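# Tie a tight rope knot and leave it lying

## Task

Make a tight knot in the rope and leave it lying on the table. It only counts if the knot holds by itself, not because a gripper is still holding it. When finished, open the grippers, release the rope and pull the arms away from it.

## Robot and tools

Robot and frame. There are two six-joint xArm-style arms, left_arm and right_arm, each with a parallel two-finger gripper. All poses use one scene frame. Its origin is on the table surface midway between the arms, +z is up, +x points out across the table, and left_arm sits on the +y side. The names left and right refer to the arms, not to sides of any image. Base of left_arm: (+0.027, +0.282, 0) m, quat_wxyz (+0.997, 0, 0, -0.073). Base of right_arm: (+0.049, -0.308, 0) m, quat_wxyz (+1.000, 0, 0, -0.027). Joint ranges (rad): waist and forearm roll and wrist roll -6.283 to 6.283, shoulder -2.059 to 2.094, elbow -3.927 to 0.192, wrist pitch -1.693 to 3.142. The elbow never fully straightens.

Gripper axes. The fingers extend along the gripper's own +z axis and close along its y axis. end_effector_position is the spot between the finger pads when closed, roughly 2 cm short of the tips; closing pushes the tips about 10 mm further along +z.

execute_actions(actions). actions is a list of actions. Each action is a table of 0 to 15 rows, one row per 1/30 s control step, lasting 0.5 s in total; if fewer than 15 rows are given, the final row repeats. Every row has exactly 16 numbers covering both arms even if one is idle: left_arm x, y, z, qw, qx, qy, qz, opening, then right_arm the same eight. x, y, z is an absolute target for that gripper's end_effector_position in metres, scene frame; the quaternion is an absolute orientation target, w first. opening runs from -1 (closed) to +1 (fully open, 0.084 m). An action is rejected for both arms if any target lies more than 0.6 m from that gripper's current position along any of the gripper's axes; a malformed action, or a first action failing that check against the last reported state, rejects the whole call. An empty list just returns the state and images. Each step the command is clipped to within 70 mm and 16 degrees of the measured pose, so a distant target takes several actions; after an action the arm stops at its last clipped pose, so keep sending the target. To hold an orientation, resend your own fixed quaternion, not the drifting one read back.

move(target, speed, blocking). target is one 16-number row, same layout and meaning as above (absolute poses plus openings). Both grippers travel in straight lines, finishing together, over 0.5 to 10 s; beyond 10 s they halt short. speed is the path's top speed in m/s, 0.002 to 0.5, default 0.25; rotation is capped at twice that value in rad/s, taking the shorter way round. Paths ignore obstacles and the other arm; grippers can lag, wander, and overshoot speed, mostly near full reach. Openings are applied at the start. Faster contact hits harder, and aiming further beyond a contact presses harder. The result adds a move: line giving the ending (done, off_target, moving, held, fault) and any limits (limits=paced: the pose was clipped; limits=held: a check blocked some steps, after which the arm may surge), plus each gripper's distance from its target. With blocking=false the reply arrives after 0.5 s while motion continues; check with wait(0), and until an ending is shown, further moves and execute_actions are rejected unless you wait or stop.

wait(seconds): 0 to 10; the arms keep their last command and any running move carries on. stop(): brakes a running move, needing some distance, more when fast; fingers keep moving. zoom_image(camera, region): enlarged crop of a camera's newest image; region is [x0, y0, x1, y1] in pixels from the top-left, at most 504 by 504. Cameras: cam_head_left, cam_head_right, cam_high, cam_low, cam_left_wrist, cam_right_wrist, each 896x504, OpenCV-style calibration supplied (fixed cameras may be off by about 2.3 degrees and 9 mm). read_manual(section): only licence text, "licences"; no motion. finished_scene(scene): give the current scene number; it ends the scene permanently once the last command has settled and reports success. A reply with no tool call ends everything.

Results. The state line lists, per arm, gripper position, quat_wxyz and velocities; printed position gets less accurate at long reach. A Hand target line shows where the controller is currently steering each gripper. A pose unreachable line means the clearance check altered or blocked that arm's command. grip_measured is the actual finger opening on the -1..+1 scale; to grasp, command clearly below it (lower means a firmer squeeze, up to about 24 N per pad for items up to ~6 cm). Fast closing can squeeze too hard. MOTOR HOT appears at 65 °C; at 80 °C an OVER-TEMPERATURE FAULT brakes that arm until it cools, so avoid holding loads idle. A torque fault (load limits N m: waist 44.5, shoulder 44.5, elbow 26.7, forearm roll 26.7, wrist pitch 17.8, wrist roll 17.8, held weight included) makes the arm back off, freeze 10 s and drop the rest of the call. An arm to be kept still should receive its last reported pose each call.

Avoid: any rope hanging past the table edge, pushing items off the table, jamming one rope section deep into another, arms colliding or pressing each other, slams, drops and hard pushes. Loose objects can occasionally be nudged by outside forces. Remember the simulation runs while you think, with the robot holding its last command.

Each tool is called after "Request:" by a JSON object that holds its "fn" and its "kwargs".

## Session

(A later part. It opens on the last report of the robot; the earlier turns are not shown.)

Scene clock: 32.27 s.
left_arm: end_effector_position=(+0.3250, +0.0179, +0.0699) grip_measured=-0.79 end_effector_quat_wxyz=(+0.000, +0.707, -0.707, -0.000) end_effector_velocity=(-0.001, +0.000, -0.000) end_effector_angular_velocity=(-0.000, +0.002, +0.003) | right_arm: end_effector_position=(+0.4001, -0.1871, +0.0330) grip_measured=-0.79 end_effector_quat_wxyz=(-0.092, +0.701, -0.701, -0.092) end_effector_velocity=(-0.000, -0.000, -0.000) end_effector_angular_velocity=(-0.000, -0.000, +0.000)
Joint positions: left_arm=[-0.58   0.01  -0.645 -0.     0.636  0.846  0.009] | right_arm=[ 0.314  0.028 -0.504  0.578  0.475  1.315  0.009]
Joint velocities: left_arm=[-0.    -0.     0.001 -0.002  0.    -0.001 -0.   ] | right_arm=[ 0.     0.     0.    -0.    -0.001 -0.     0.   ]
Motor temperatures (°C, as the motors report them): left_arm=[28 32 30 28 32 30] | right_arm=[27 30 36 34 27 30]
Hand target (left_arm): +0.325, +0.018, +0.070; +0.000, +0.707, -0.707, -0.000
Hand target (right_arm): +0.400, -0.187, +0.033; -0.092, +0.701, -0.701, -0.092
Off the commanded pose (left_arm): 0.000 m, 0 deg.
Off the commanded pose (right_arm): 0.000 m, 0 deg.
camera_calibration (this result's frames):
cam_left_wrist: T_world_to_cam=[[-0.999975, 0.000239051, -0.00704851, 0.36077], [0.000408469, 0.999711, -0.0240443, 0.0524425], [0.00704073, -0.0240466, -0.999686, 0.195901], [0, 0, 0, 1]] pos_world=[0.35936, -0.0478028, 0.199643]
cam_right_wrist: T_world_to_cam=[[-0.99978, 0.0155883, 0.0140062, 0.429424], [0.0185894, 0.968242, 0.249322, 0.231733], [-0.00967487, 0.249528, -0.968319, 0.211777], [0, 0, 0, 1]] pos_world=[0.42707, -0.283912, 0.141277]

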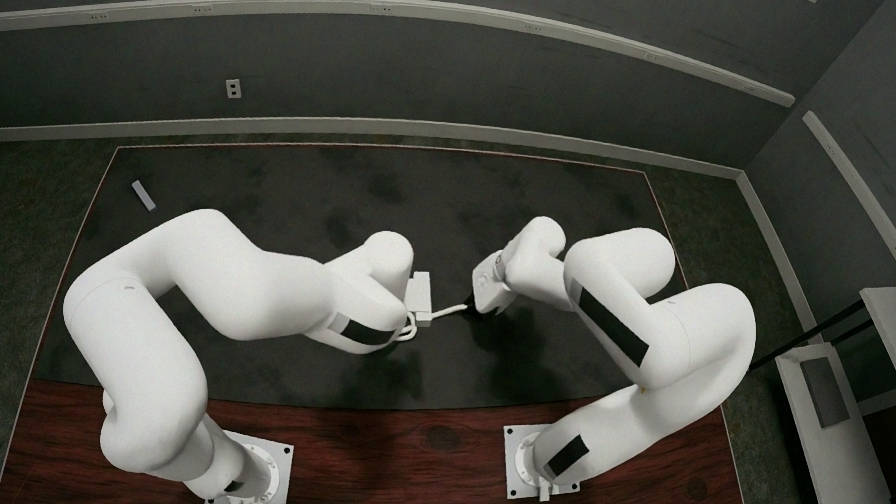

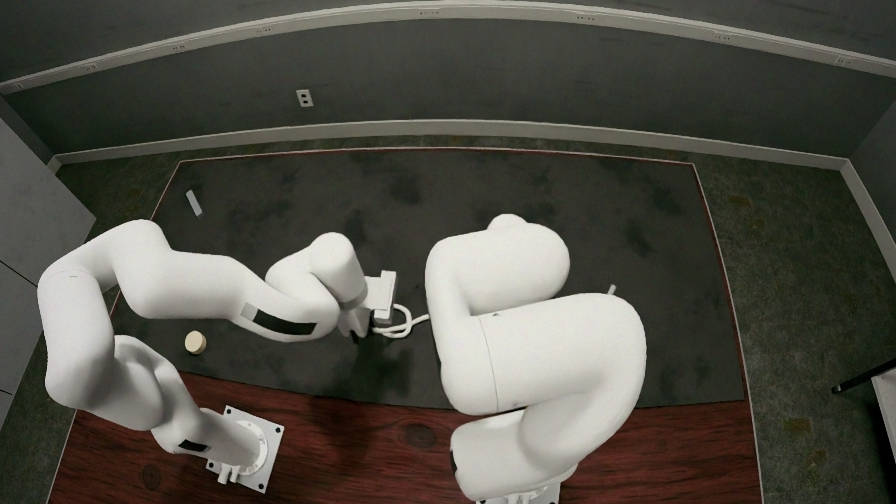

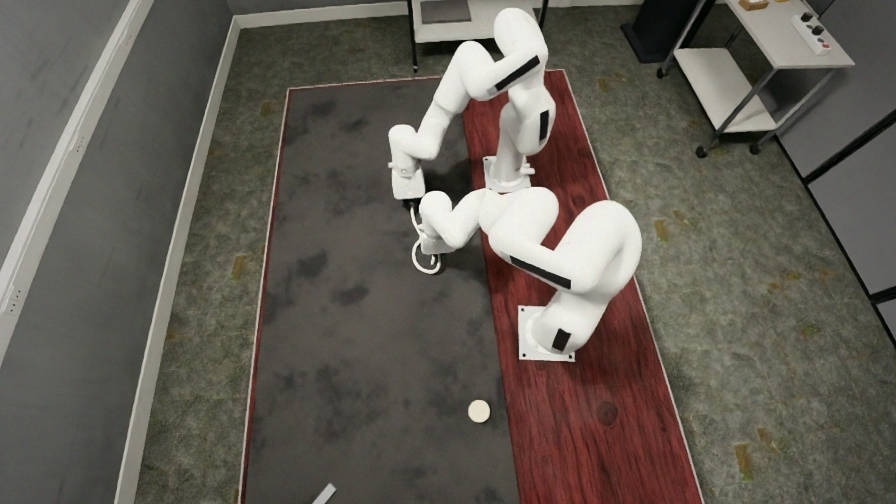

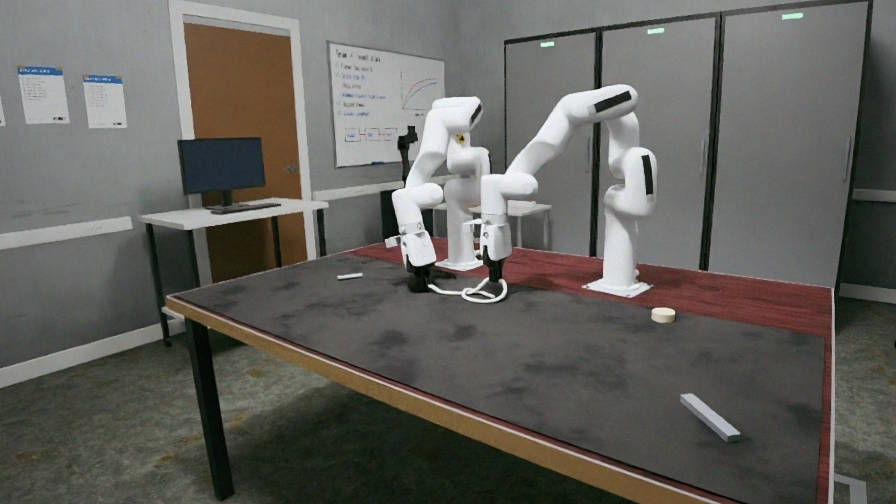

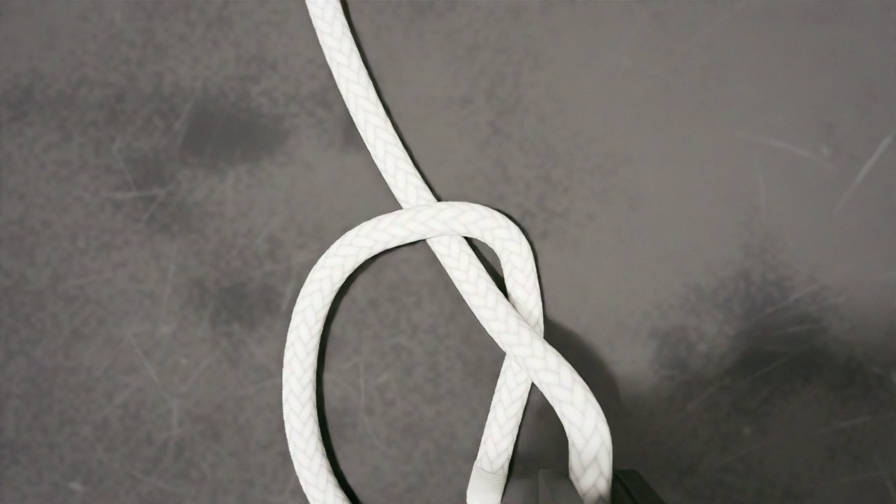

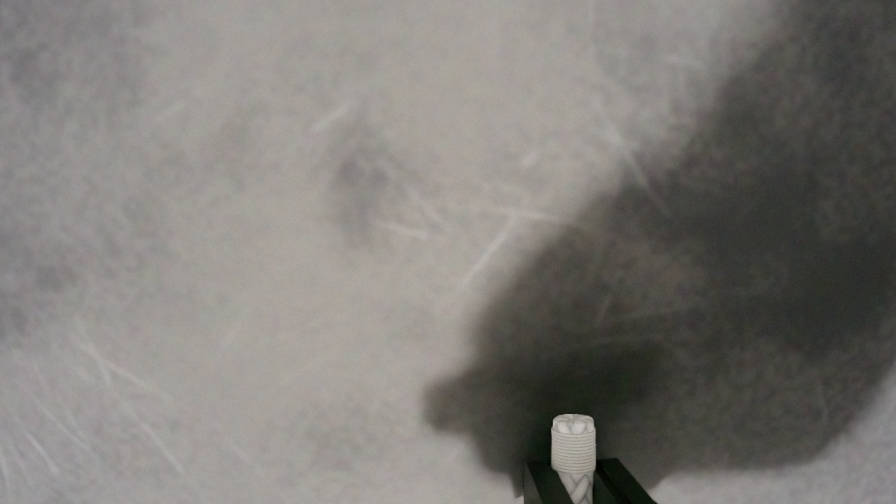

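Request:
{"fn": "move", "kwargs": {"target": [0.306,0.018,0.028,0,0.7071,-0.7071,0,-0.9, 0.40,-0.187,0.033,-0.0923,0.7011,-0.7011,-0.0923,-0.9], "speed": 0.1}}

Request:
{"fn": "execute_actions", "kwargs": {"actions": [[[0.306,0.018,0.028,0,0.7071,-0.7071,0,-0.75, 0.40,-0.187,0.033,-0.0923,0.7011,-0.7011,-0.0923,-0.9],[0.306,0.018,0.028,0,0.7071,-0.7071,0,-0.65, 0.40,-0.187,0.033,-0.0923,0.7011,-0.7011,-0.0923,-0.9],[0.306,0.018,0.028,0,0.7071,-0.7071,0,-0.55, 0.40,-0.187,0.033,-0.0923,0.7011,-0.7011,-0.0923,-0.9],[0.306,0.018,0.028,0,0.7071,-0.7071,0,-0.45, 0.40,-0.187,0.033,-0.0923,0.7011,-0.7011,-0.0923,-0.9],[0.306,0.018,0.028,0,0.7071,-0.7071,0,-0.45, 0.40,-0.187,0.033,-0.0923,0.7011,-0.7011,-0.0923,-0.9],[0.306,0.018,0.028,0,0.7071,-0.7071,0,-0.45, 0.40,-0.187,0.033,-0.0923,0.7011,-0.7011,-0.0923,-0.9],[0.306,0.018,0.028,0,0.7071,-0.7071,0,-0.45, 0.40,-0.187,0.033,-0.0923,0.7011,-0.7011,-0.0923,-0.9],[0.306,0.018,0.030,0,0.7071,-0.7071,0,-0.45, 0.40,-0.187,0.033,-0.0923,0.7011,-0.7011,-0.0923,-0.9],[0.306,0.018,0.033,0,0.7071,-0.7071,0,-0.45, 0.40,-0.187,0.033,-0.0923,0.7011,-0.7011,-0.0923,-0.9],[0.306,0.018,0.037,0,0.7071,-0.7071,0,-0.45, 0.40,-0.187,0.033,-0.0923,0.7011,-0.7011,-0.0923,-0.9],[0.306,0.018,0.042,0,0.7071,-0.7071,0,-0.45, 0.40,-0.187,0.033,-0.0923,0.7011,-0.7011,-0.0923,-0.9],[0.306,0.018,0.047,0,0.7071,-0.7071,0,-0.45, 0.40,-0.187,0.033,-0.0923,0.7011,-0.7011,-0.0923,-0.9],[0.306,0.018,0.052,0,0.7071,-0.7071,0,-0.45, 0.40,-0.187,0.033,-0.0923,0.7011,-0.7011,-0.0923,-0.9],[0.306,0.018,0.056,0,0.7071,-0.7071,0,-0.45, 0.40,-0.187,0.033,-0.0923,0.7011,-0.7011,-0.0923,-0.9],[0.306,0.018,0.060,0,0.7071,-0.7071,0,-0.45, 0.40,-0.187,0.033,-0.0923,0.7011,-0.7011,-0.0923,-0.9]]]}}

Request:
{"fn": "move", "kwargs": {"target": [0.33,0.065,0.11,0,0.7071,-0.7071,0,-0.45, 0.40,-0.187,0.033,-0.0923,0.7011,-0.7011,-0.0923,-0.9], "speed": 0.25}}

Scene clock: 33.57 s.
left_arm: end_effector_position=(+0.3064, +0.0178, +0.0284) grip_measured=-0.79 end_effector_quat_wxyz=(-0.000, +0.707, -0.707, +0.000) end_effector_velocity=(-0.001, +0.000, -0.003) end_effector_angular_velocity=(-0.001, -0.000, +0.001) | right_arm: end_effector_position=(+0.4000, -0.1870, +0.0330) grip_measured=-0.79 end_effector_quat_wxyz=(-0.092, +0.701, -0.701, -0.092) end_effector_velocity=(+0.001, +0.000, +0.001) end_effector_angular_velocity=(+0.000, -0.002, +0.003)
Joint positions: left_arm=[-0.612  0.089 -0.579  0.     0.489  0.813  0.009] | right_arm=[ 0.315  0.028 -0.504  0.578  0.475  1.315  0.009]
Joint velocities: left_arm=[-0.001  0.007  0.004 -0.001 -0.012 -0.002  0.   ] | right_arm=[ 0.001 -0.001 -0.001 -0.     0.    -0.002  0.   ]
Motor temperatures (°C, as the motors report them): left_arm=[28 32 30 28 32 30] | right_arm=[27 30 36 34 27 30]
Hand target (left_arm): +0.306, +0.018, +0.028; -0.000, +0.707, -0.707, -0.000
Hand target (right_arm): +0.400, -0.187, +0.033; -0.092, +0.701, -0.701, -0.092
Off the commanded pose (left_arm): 0.001 m, 0 deg.
Off the commanded pose (right_arm): 0.000 m, 0 deg.
move: done
camera_calibration (this result's frames):
cam_left_wrist: T_world_to_cam=[[-0.99997, 0.000102243, -0.00774608, 0.341937], [0.000290863, 0.999703, -0.0243532, 0.0516281], [0.00774129, -0.0243547, -0.999673, 0.154382], [0, 0, 0, 1]] pos_world=[0.340717, -0.0478878, 0.158237]
cam_right_wrist: T_world_to_cam=[[-0.999779, 0.0155775, 0.0140941, 0.429348], [0.0186022, 0.968208, 0.249455, 0.231646], [-0.00976017, 0.249662, -0.968284, 0.211825], [0, 0, 0, 1]] pos_world=[0.427011, -0.283854, 0.141271]

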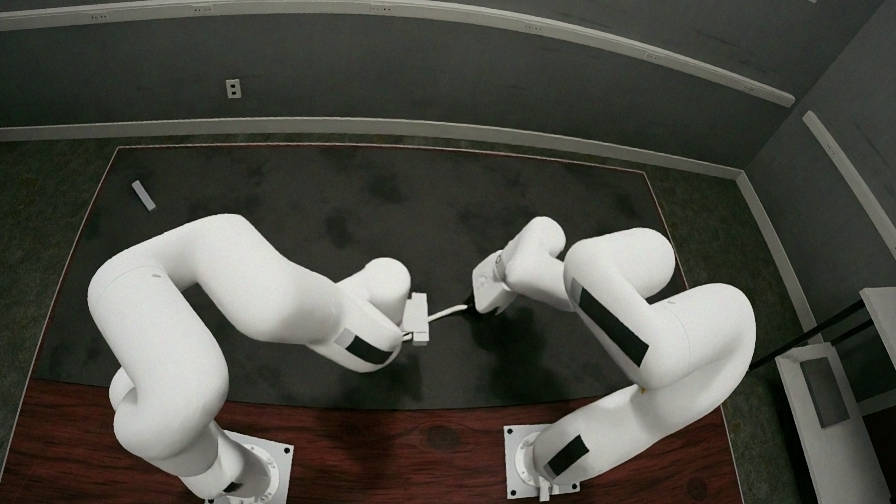

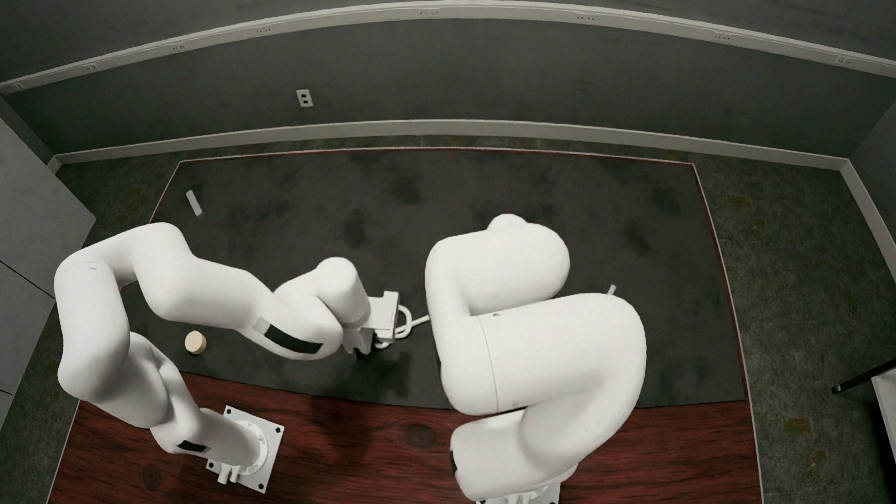

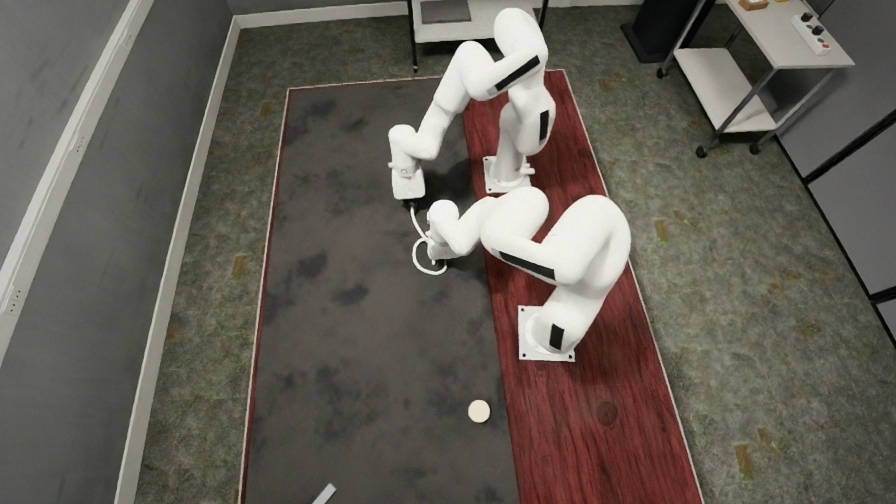

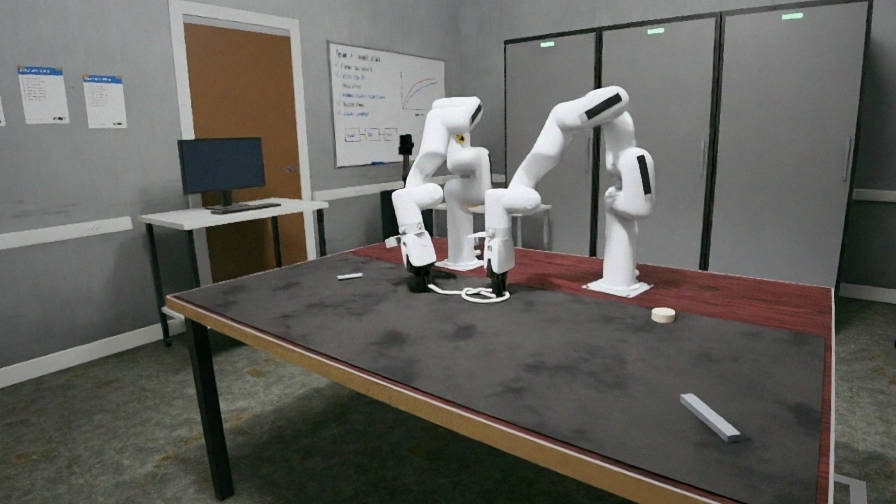

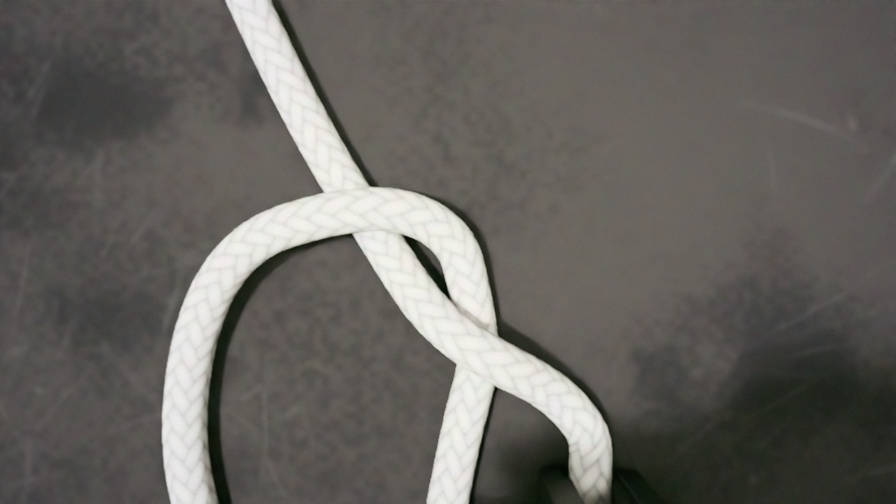

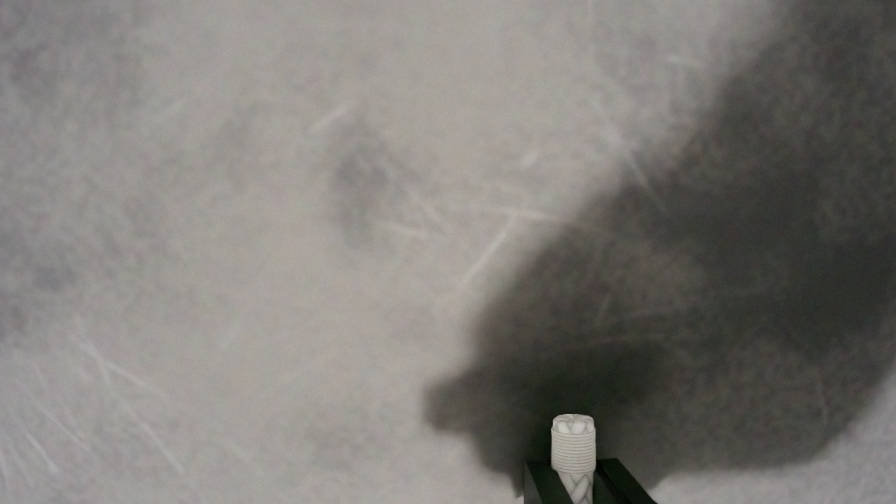

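Scene clock: 34.07 s.
left_arm: end_effector_position=(+0.3062, +0.0178, +0.0449) grip_measured=-0.47 end_effector_quat_wxyz=(+0.000, +0.707, -0.707, +0.000) end_effector_velocity=(+0.009, -0.008, +0.126) end_effector_angular_velocity=(-0.023, -0.024, +0.001) | right_arm: end_effector_position=(+0.4000, -0.1870, +0.0330) grip_measured=-0.79 end_effector_quat_wxyz=(-0.092, +0.701, -0.701, -0.092) end_effector_velocity=(+0.000, +0.000, -0.000) end_effector_angular_velocity=(-0.000, -0.001, +0.001)
Joint positions: left_arm=[-0.613  0.038 -0.583 -0.     0.544  0.813  0.024] | right_arm=[ 0.315  0.028 -0.504  0.578  0.475  1.315  0.009]
Joint velocities: left_arm=[ 0.002 -0.357 -0.055 -0.001  0.379  0.002 -0.   ] | right_arm=[ 0.001  0.    -0.     0.    -0.001 -0.001 -0.   ]
Motor temperatures (°C, as the motors report them): left_arm=[28 32 30 28 32 30] | right_arm=[27 30 36 34 27 30]
Hand target (left_arm): +0.306, +0.018, +0.059; +0.000, +0.707, -0.707, +0.000
Hand target (right_arm): +0.400, -0.187, +0.033; -0.092, +0.701, -0.701, -0.092
Off the commanded pose (left_arm): 0.015 m, 0 deg.
Off the commanded pose (right_arm): 0.000 m, 0 deg.
camera_calibration (this result's frames):
cam_left_wrist: T_world_to_cam=[[-0.999972, 0.000347594, -0.00753069, 0.341815], [0.000531535, 0.999701, -0.0244373, 0.0519769], [0.00751995, -0.0244406, -0.999673, 0.170931], [0, 0, 0, 1]] pos_world=[0.340492, -0.0479025, 0.174719]
cam_right_wrist: T_world_to_cam=[[-0.999779, 0.0155801, 0.0140917, 0.429349], [0.0186042, 0.968207, 0.249456, 0.231645], [-0.00975715, 0.249663, -0.968284, 0.211825], [0, 0, 0, 1]] pos_world=[0.427011, -0.283855, 0.141271]

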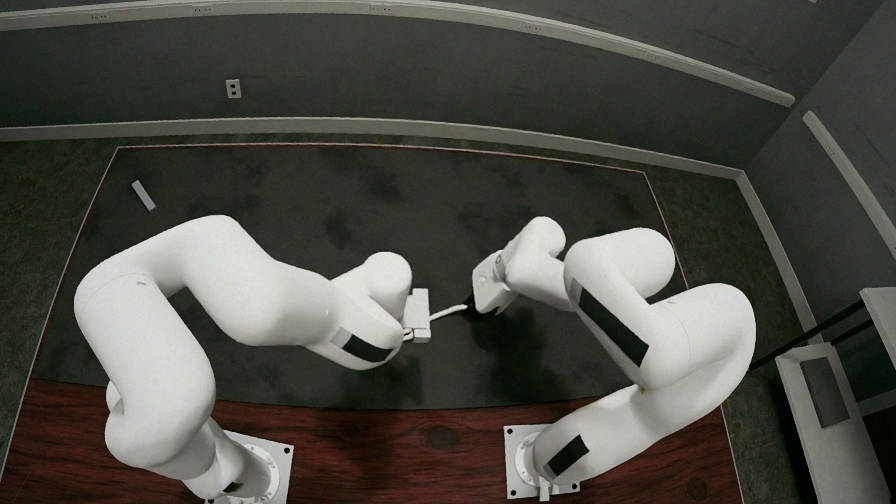

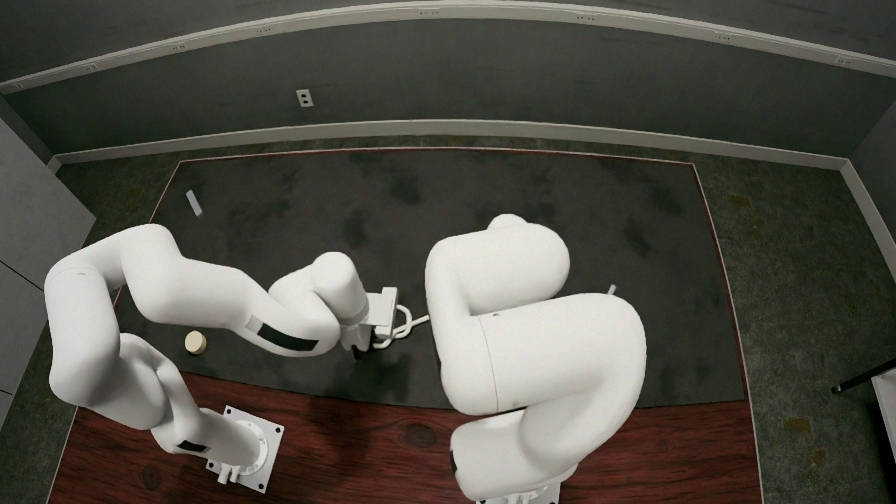

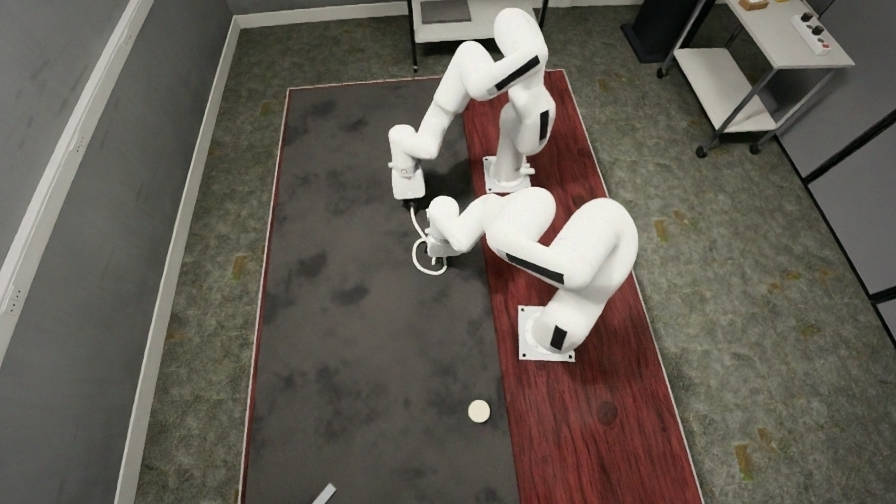

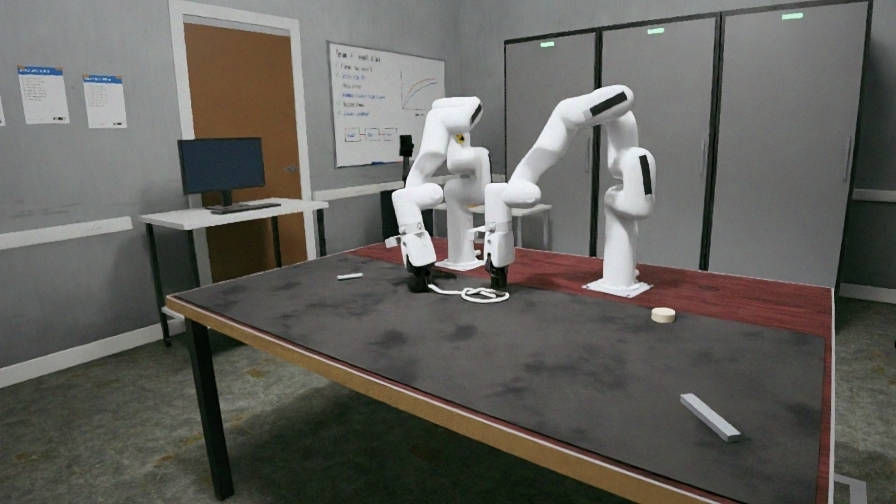

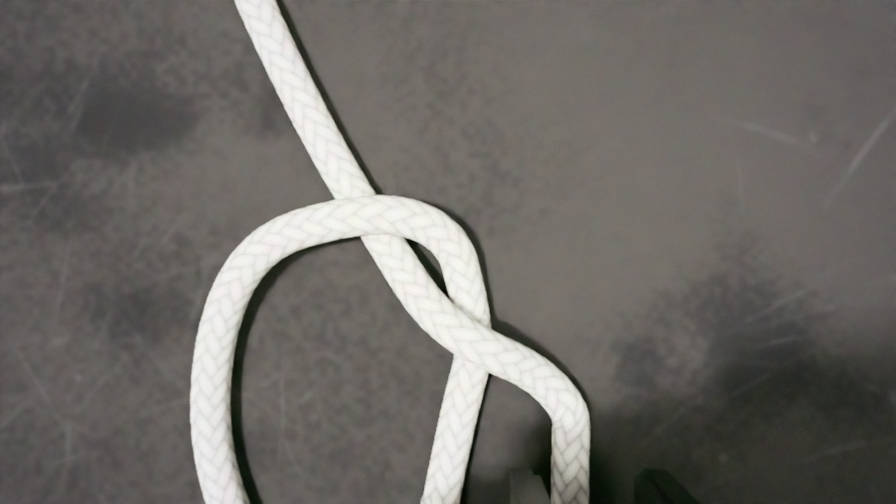

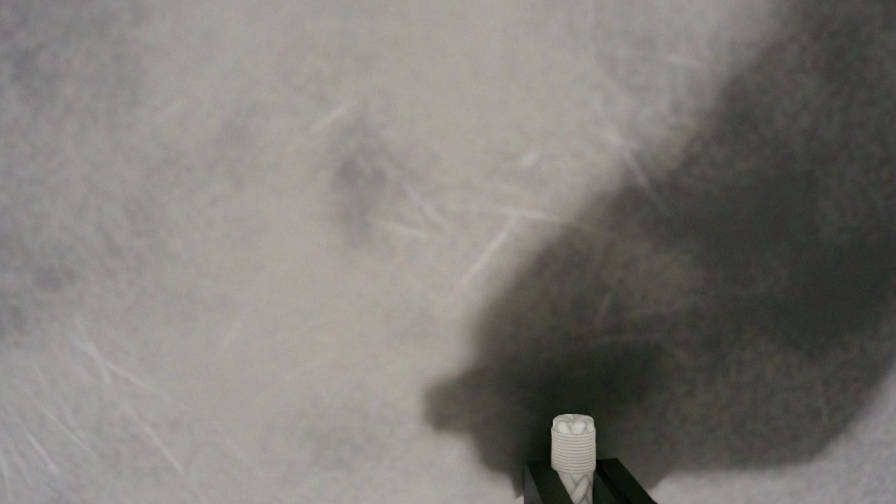

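Scene clock: 35.00 s.
left_arm: end_effector_position=(+0.3296, +0.0650, +0.1096) grip_measured=-0.47 end_effector_quat_wxyz=(+0.000, +0.707, -0.707, -0.000) end_effector_velocity=(+0.001, +0.000, +0.003) end_effector_angular_velocity=(-0.002, -0.002, -0.001) | right_arm: end_effector_position=(+0.4000, -0.1870, +0.0330) grip_measured=-0.79 end_effector_quat_wxyz=(-0.092, +0.701, -0.701, -0.092) end_effector_velocity=(+0.000, +0.000, -0.000) end_effector_angular_velocity=(-0.000, +0.000, -0.000)
Joint positions: left_arm=[-0.477 -0.17  -0.588 -0.     0.759  0.949  0.024] | right_arm=[ 0.315  0.028 -0.504  0.578  0.475  1.315  0.009]
Joint velocities: left_arm=[ 0.003 -0.006 -0.003 -0.001  0.006  0.004 -0.   ] | right_arm=[ 0.     0.001 -0.001 -0.    -0.     0.    -0.   ]
Motor temperatures (°C, as the motors report them): left_arm=[28 32 30 28 32 30] | right_arm=[27 30 36 34 27 30]
Hand target (left_arm): +0.330, +0.065, +0.110; +0.000, +0.707, -0.707, +0.000
Hand target (right_arm): +0.400, -0.187, +0.033; -0.092, +0.701, -0.701, -0.092
Off the commanded pose (left_arm): 0.001 m, 0 deg.
Off the commanded pose (right_arm): 0.000 m, 0 deg.
move: done
camera_calibration (this result's frames):
cam_left_wrist: T_world_to_cam=[[-0.999977, 0.000801594, -0.00675379, 0.365577], [0.00096169, 0.999718, -0.0237348, 0.00613118], [0.00673286, -0.0237408, -0.999695, 0.236768], [0, 0, 0, 1]] pos_world=[0.363968, -0.000801438, 0.239311]
cam_right_wrist: T_world_to_cam=[[-0.999779, 0.0155793, 0.0140927, 0.429348], [0.0186036, 0.968207, 0.249456, 0.231645], [-0.0097583, 0.249663, -0.968283, 0.211825], [0, 0, 0, 1]] pos_world=[0.427011, -0.283855, 0.141271]

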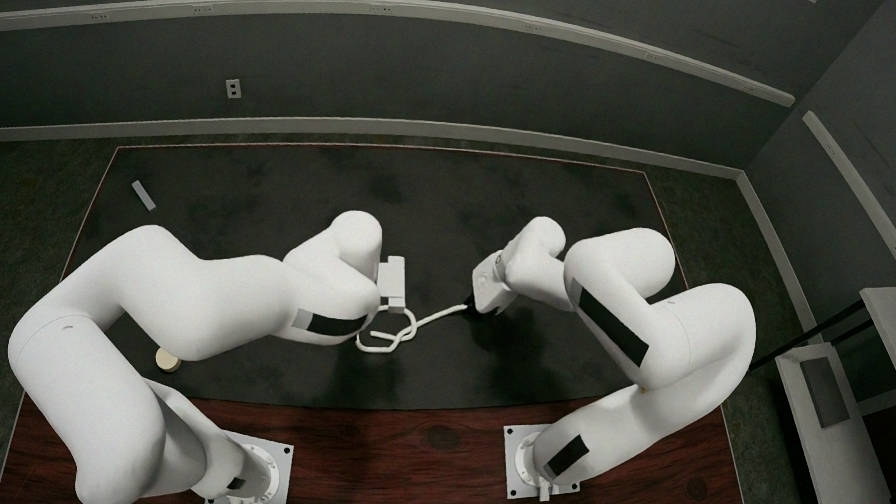

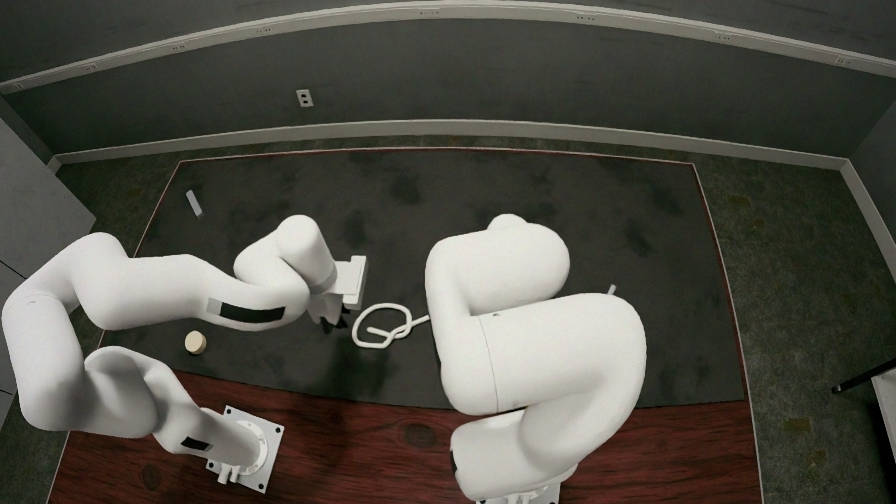

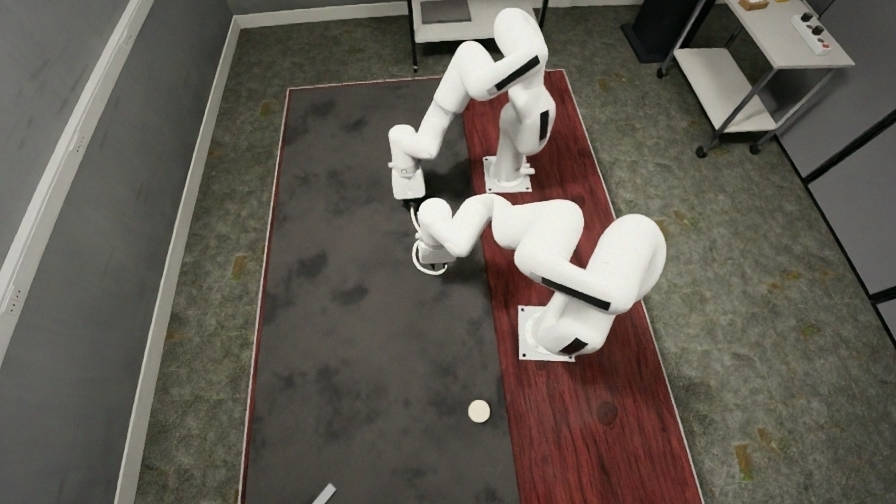

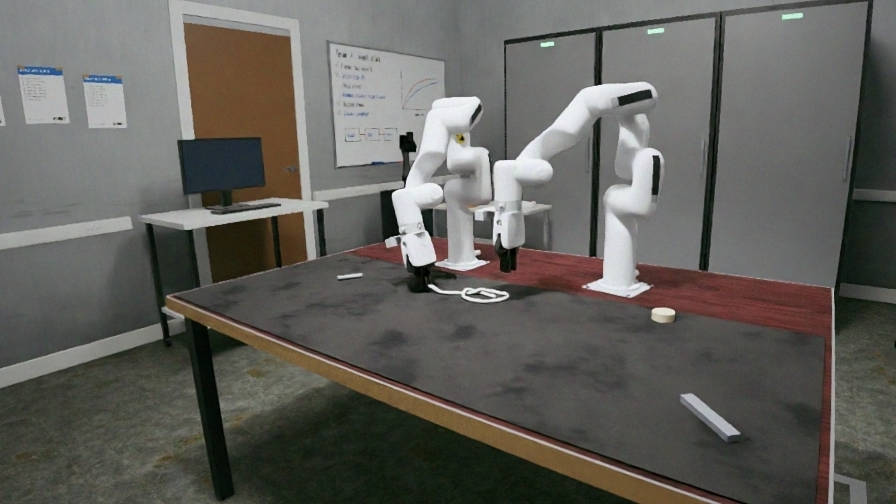

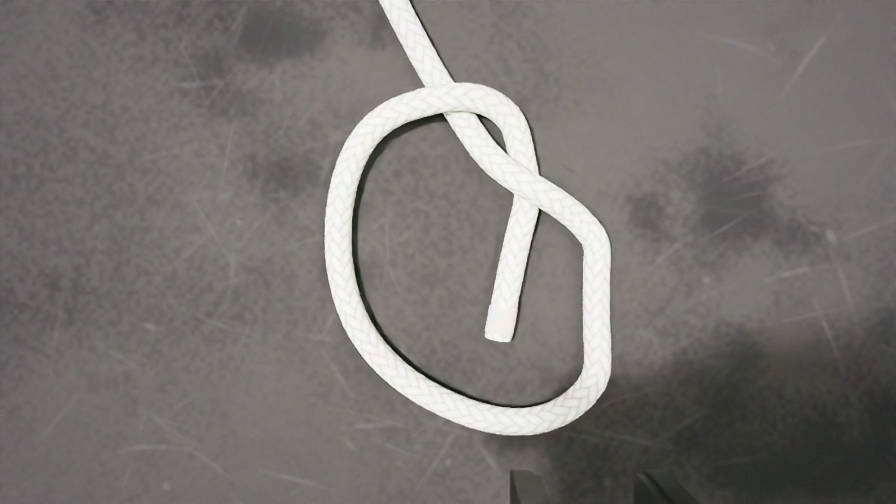

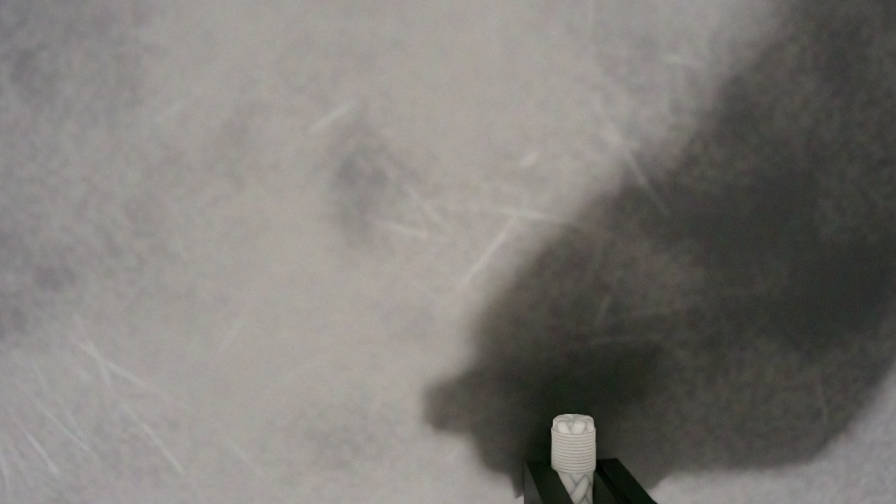

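Request:
{"fn": "move", "kwargs": {"target": [0.343,0.012,0.05,0,0.634,-0.7733,0,-0.5, 0.40,-0.187,0.033,-0.0923,0.7011,-0.7011,-0.0923,-0.9], "speed": 0.25}}

Scene clock: 36.20 s.
left_arm: end_effector_position=(+0.3432, +0.0120, +0.0504) grip_measured=-0.52 end_effector_quat_wxyz=(-0.000, +0.634, -0.773, +0.000) end_effector_velocity=(-0.000, -0.001, -0.002) end_effector_angular_velocity=(+0.002, +0.003, -0.001) | right_arm: end_effector_position=(+0.4000, -0.1870, +0.0330) grip_measured=-0.79 end_effector_quat_wxyz=(-0.092, +0.701, -0.701, -0.092) end_effector_velocity=(+0.000, +0.000, +0.000) end_effector_angular_velocity=(+0.000, +0.000, -0.000)
Joint positions: left_arm=[-0.561  0.112 -0.7    0.     0.588  1.061  0.021] | right_arm=[ 0.315  0.028 -0.504  0.578  0.475  1.315  0.009]
Joint velocities: left_arm=[-0.001  0.009 -0.003 -0.001 -0.002  0.001  0.   ] | right_arm=[ 0.    -0.    -0.    -0.     0.001  0.001  0.   ]
Motor temperatures (°C, as the motors report them): left_arm=[28 32 30 28 32 30] | right_arm=[27 30 36 34 27 30]
Hand target (left_arm): +0.343, +0.012, +0.050; +0.000, -0.634, +0.773, +0.000
Hand target (right_arm): +0.400, -0.187, +0.033; -0.092, +0.701, -0.701, -0.092
Off the commanded pose (left_arm): 0.000 m, 0 deg.
Off the commanded pose (right_arm): 0.000 m, 0 deg.
move: done
camera_calibration (this result's frames):
cam_left_wrist: T_world_to_cam=[[-0.980639, 0.195677, -0.007615, 0.369893], [0.195806, 0.980346, -0.0241334, -0.00896888], [0.00274298, -0.0251573, -0.99968, 0.177589], [0, 0, 0, 1]] pos_world=[0.364, -0.0591192, 0.180132]
cam_right_wrist: T_world_to_cam=[[-0.999779, 0.0155793, 0.0140925, 0.429348], [0.0186036, 0.968207, 0.249456, 0.231645], [-0.00975808, 0.249664, -0.968283, 0.211825], [0, 0, 0, 1]] pos_world=[0.427011, -0.283855, 0.141271]

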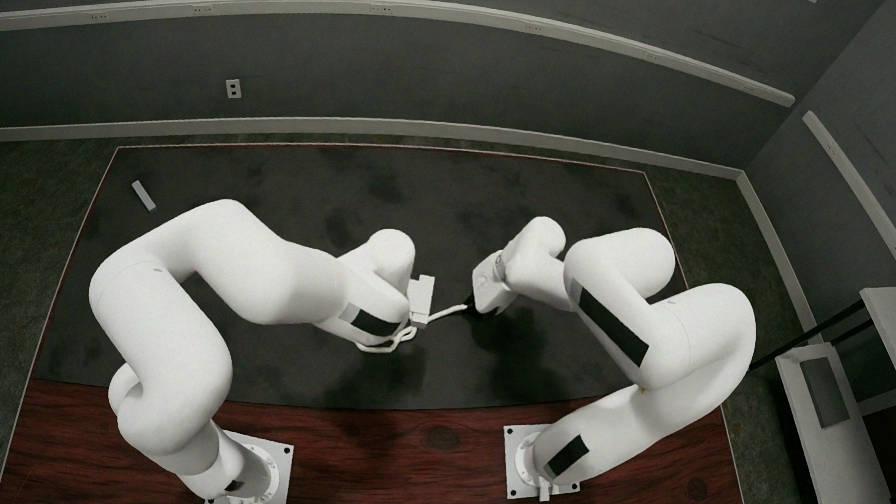

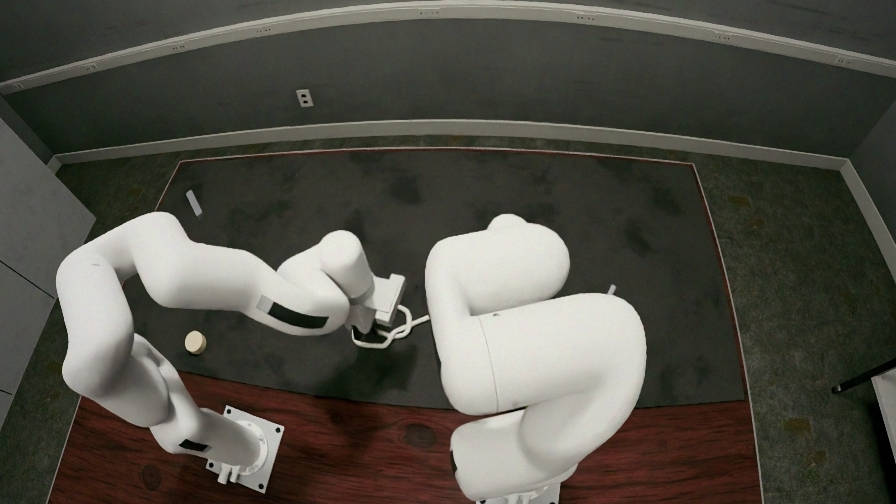

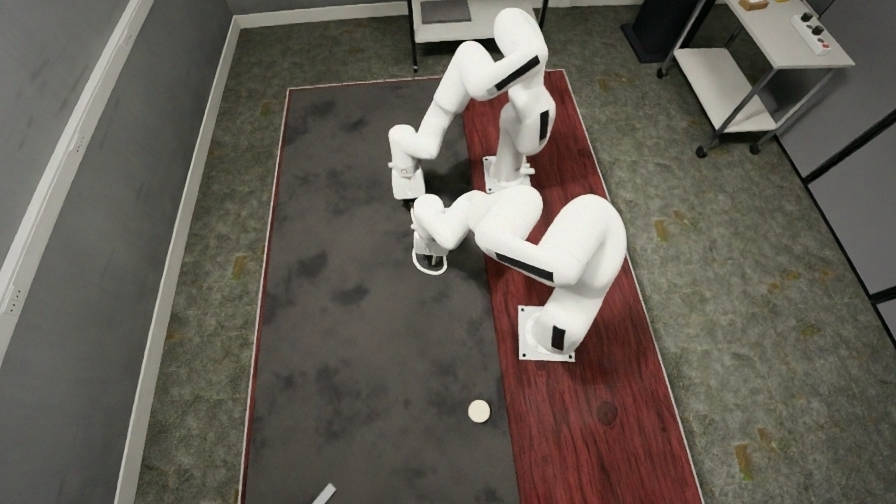

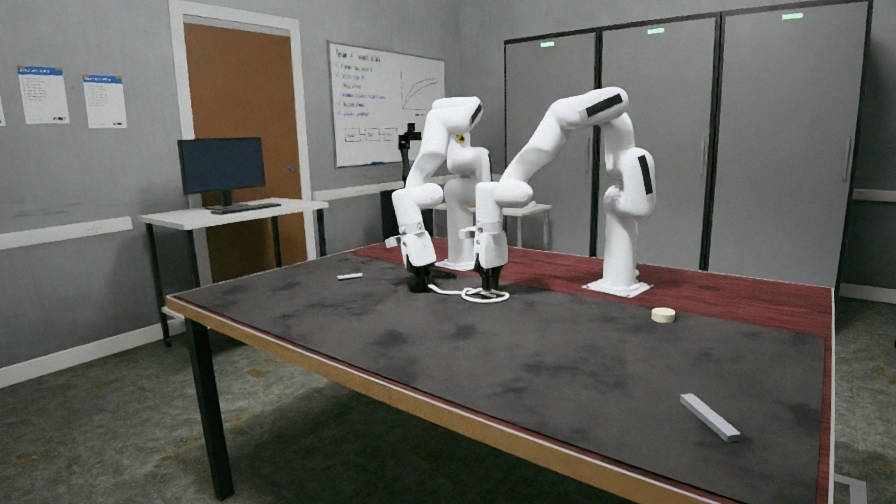

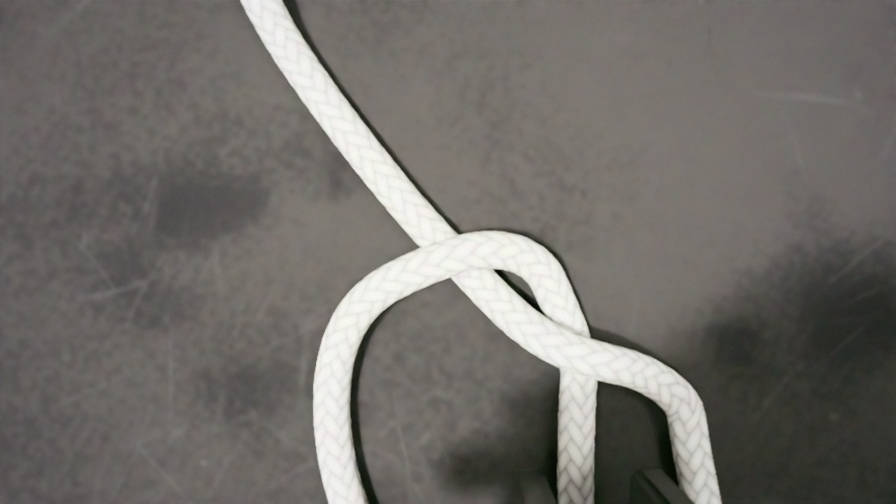

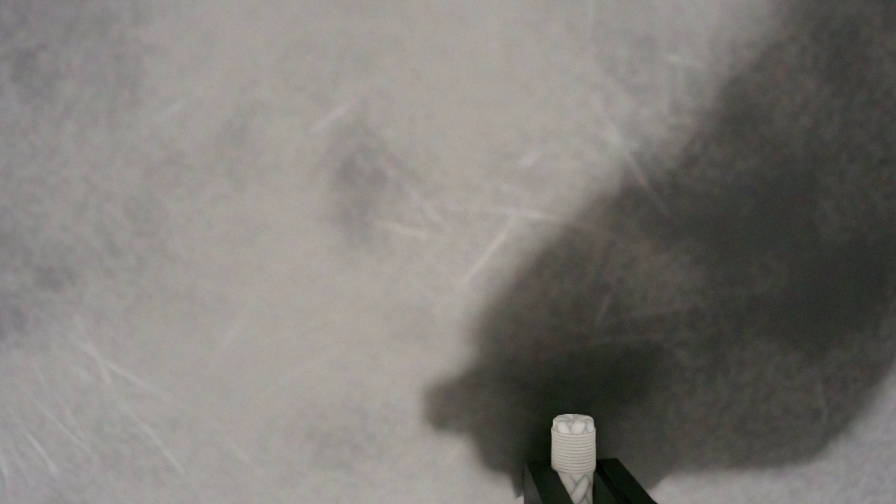

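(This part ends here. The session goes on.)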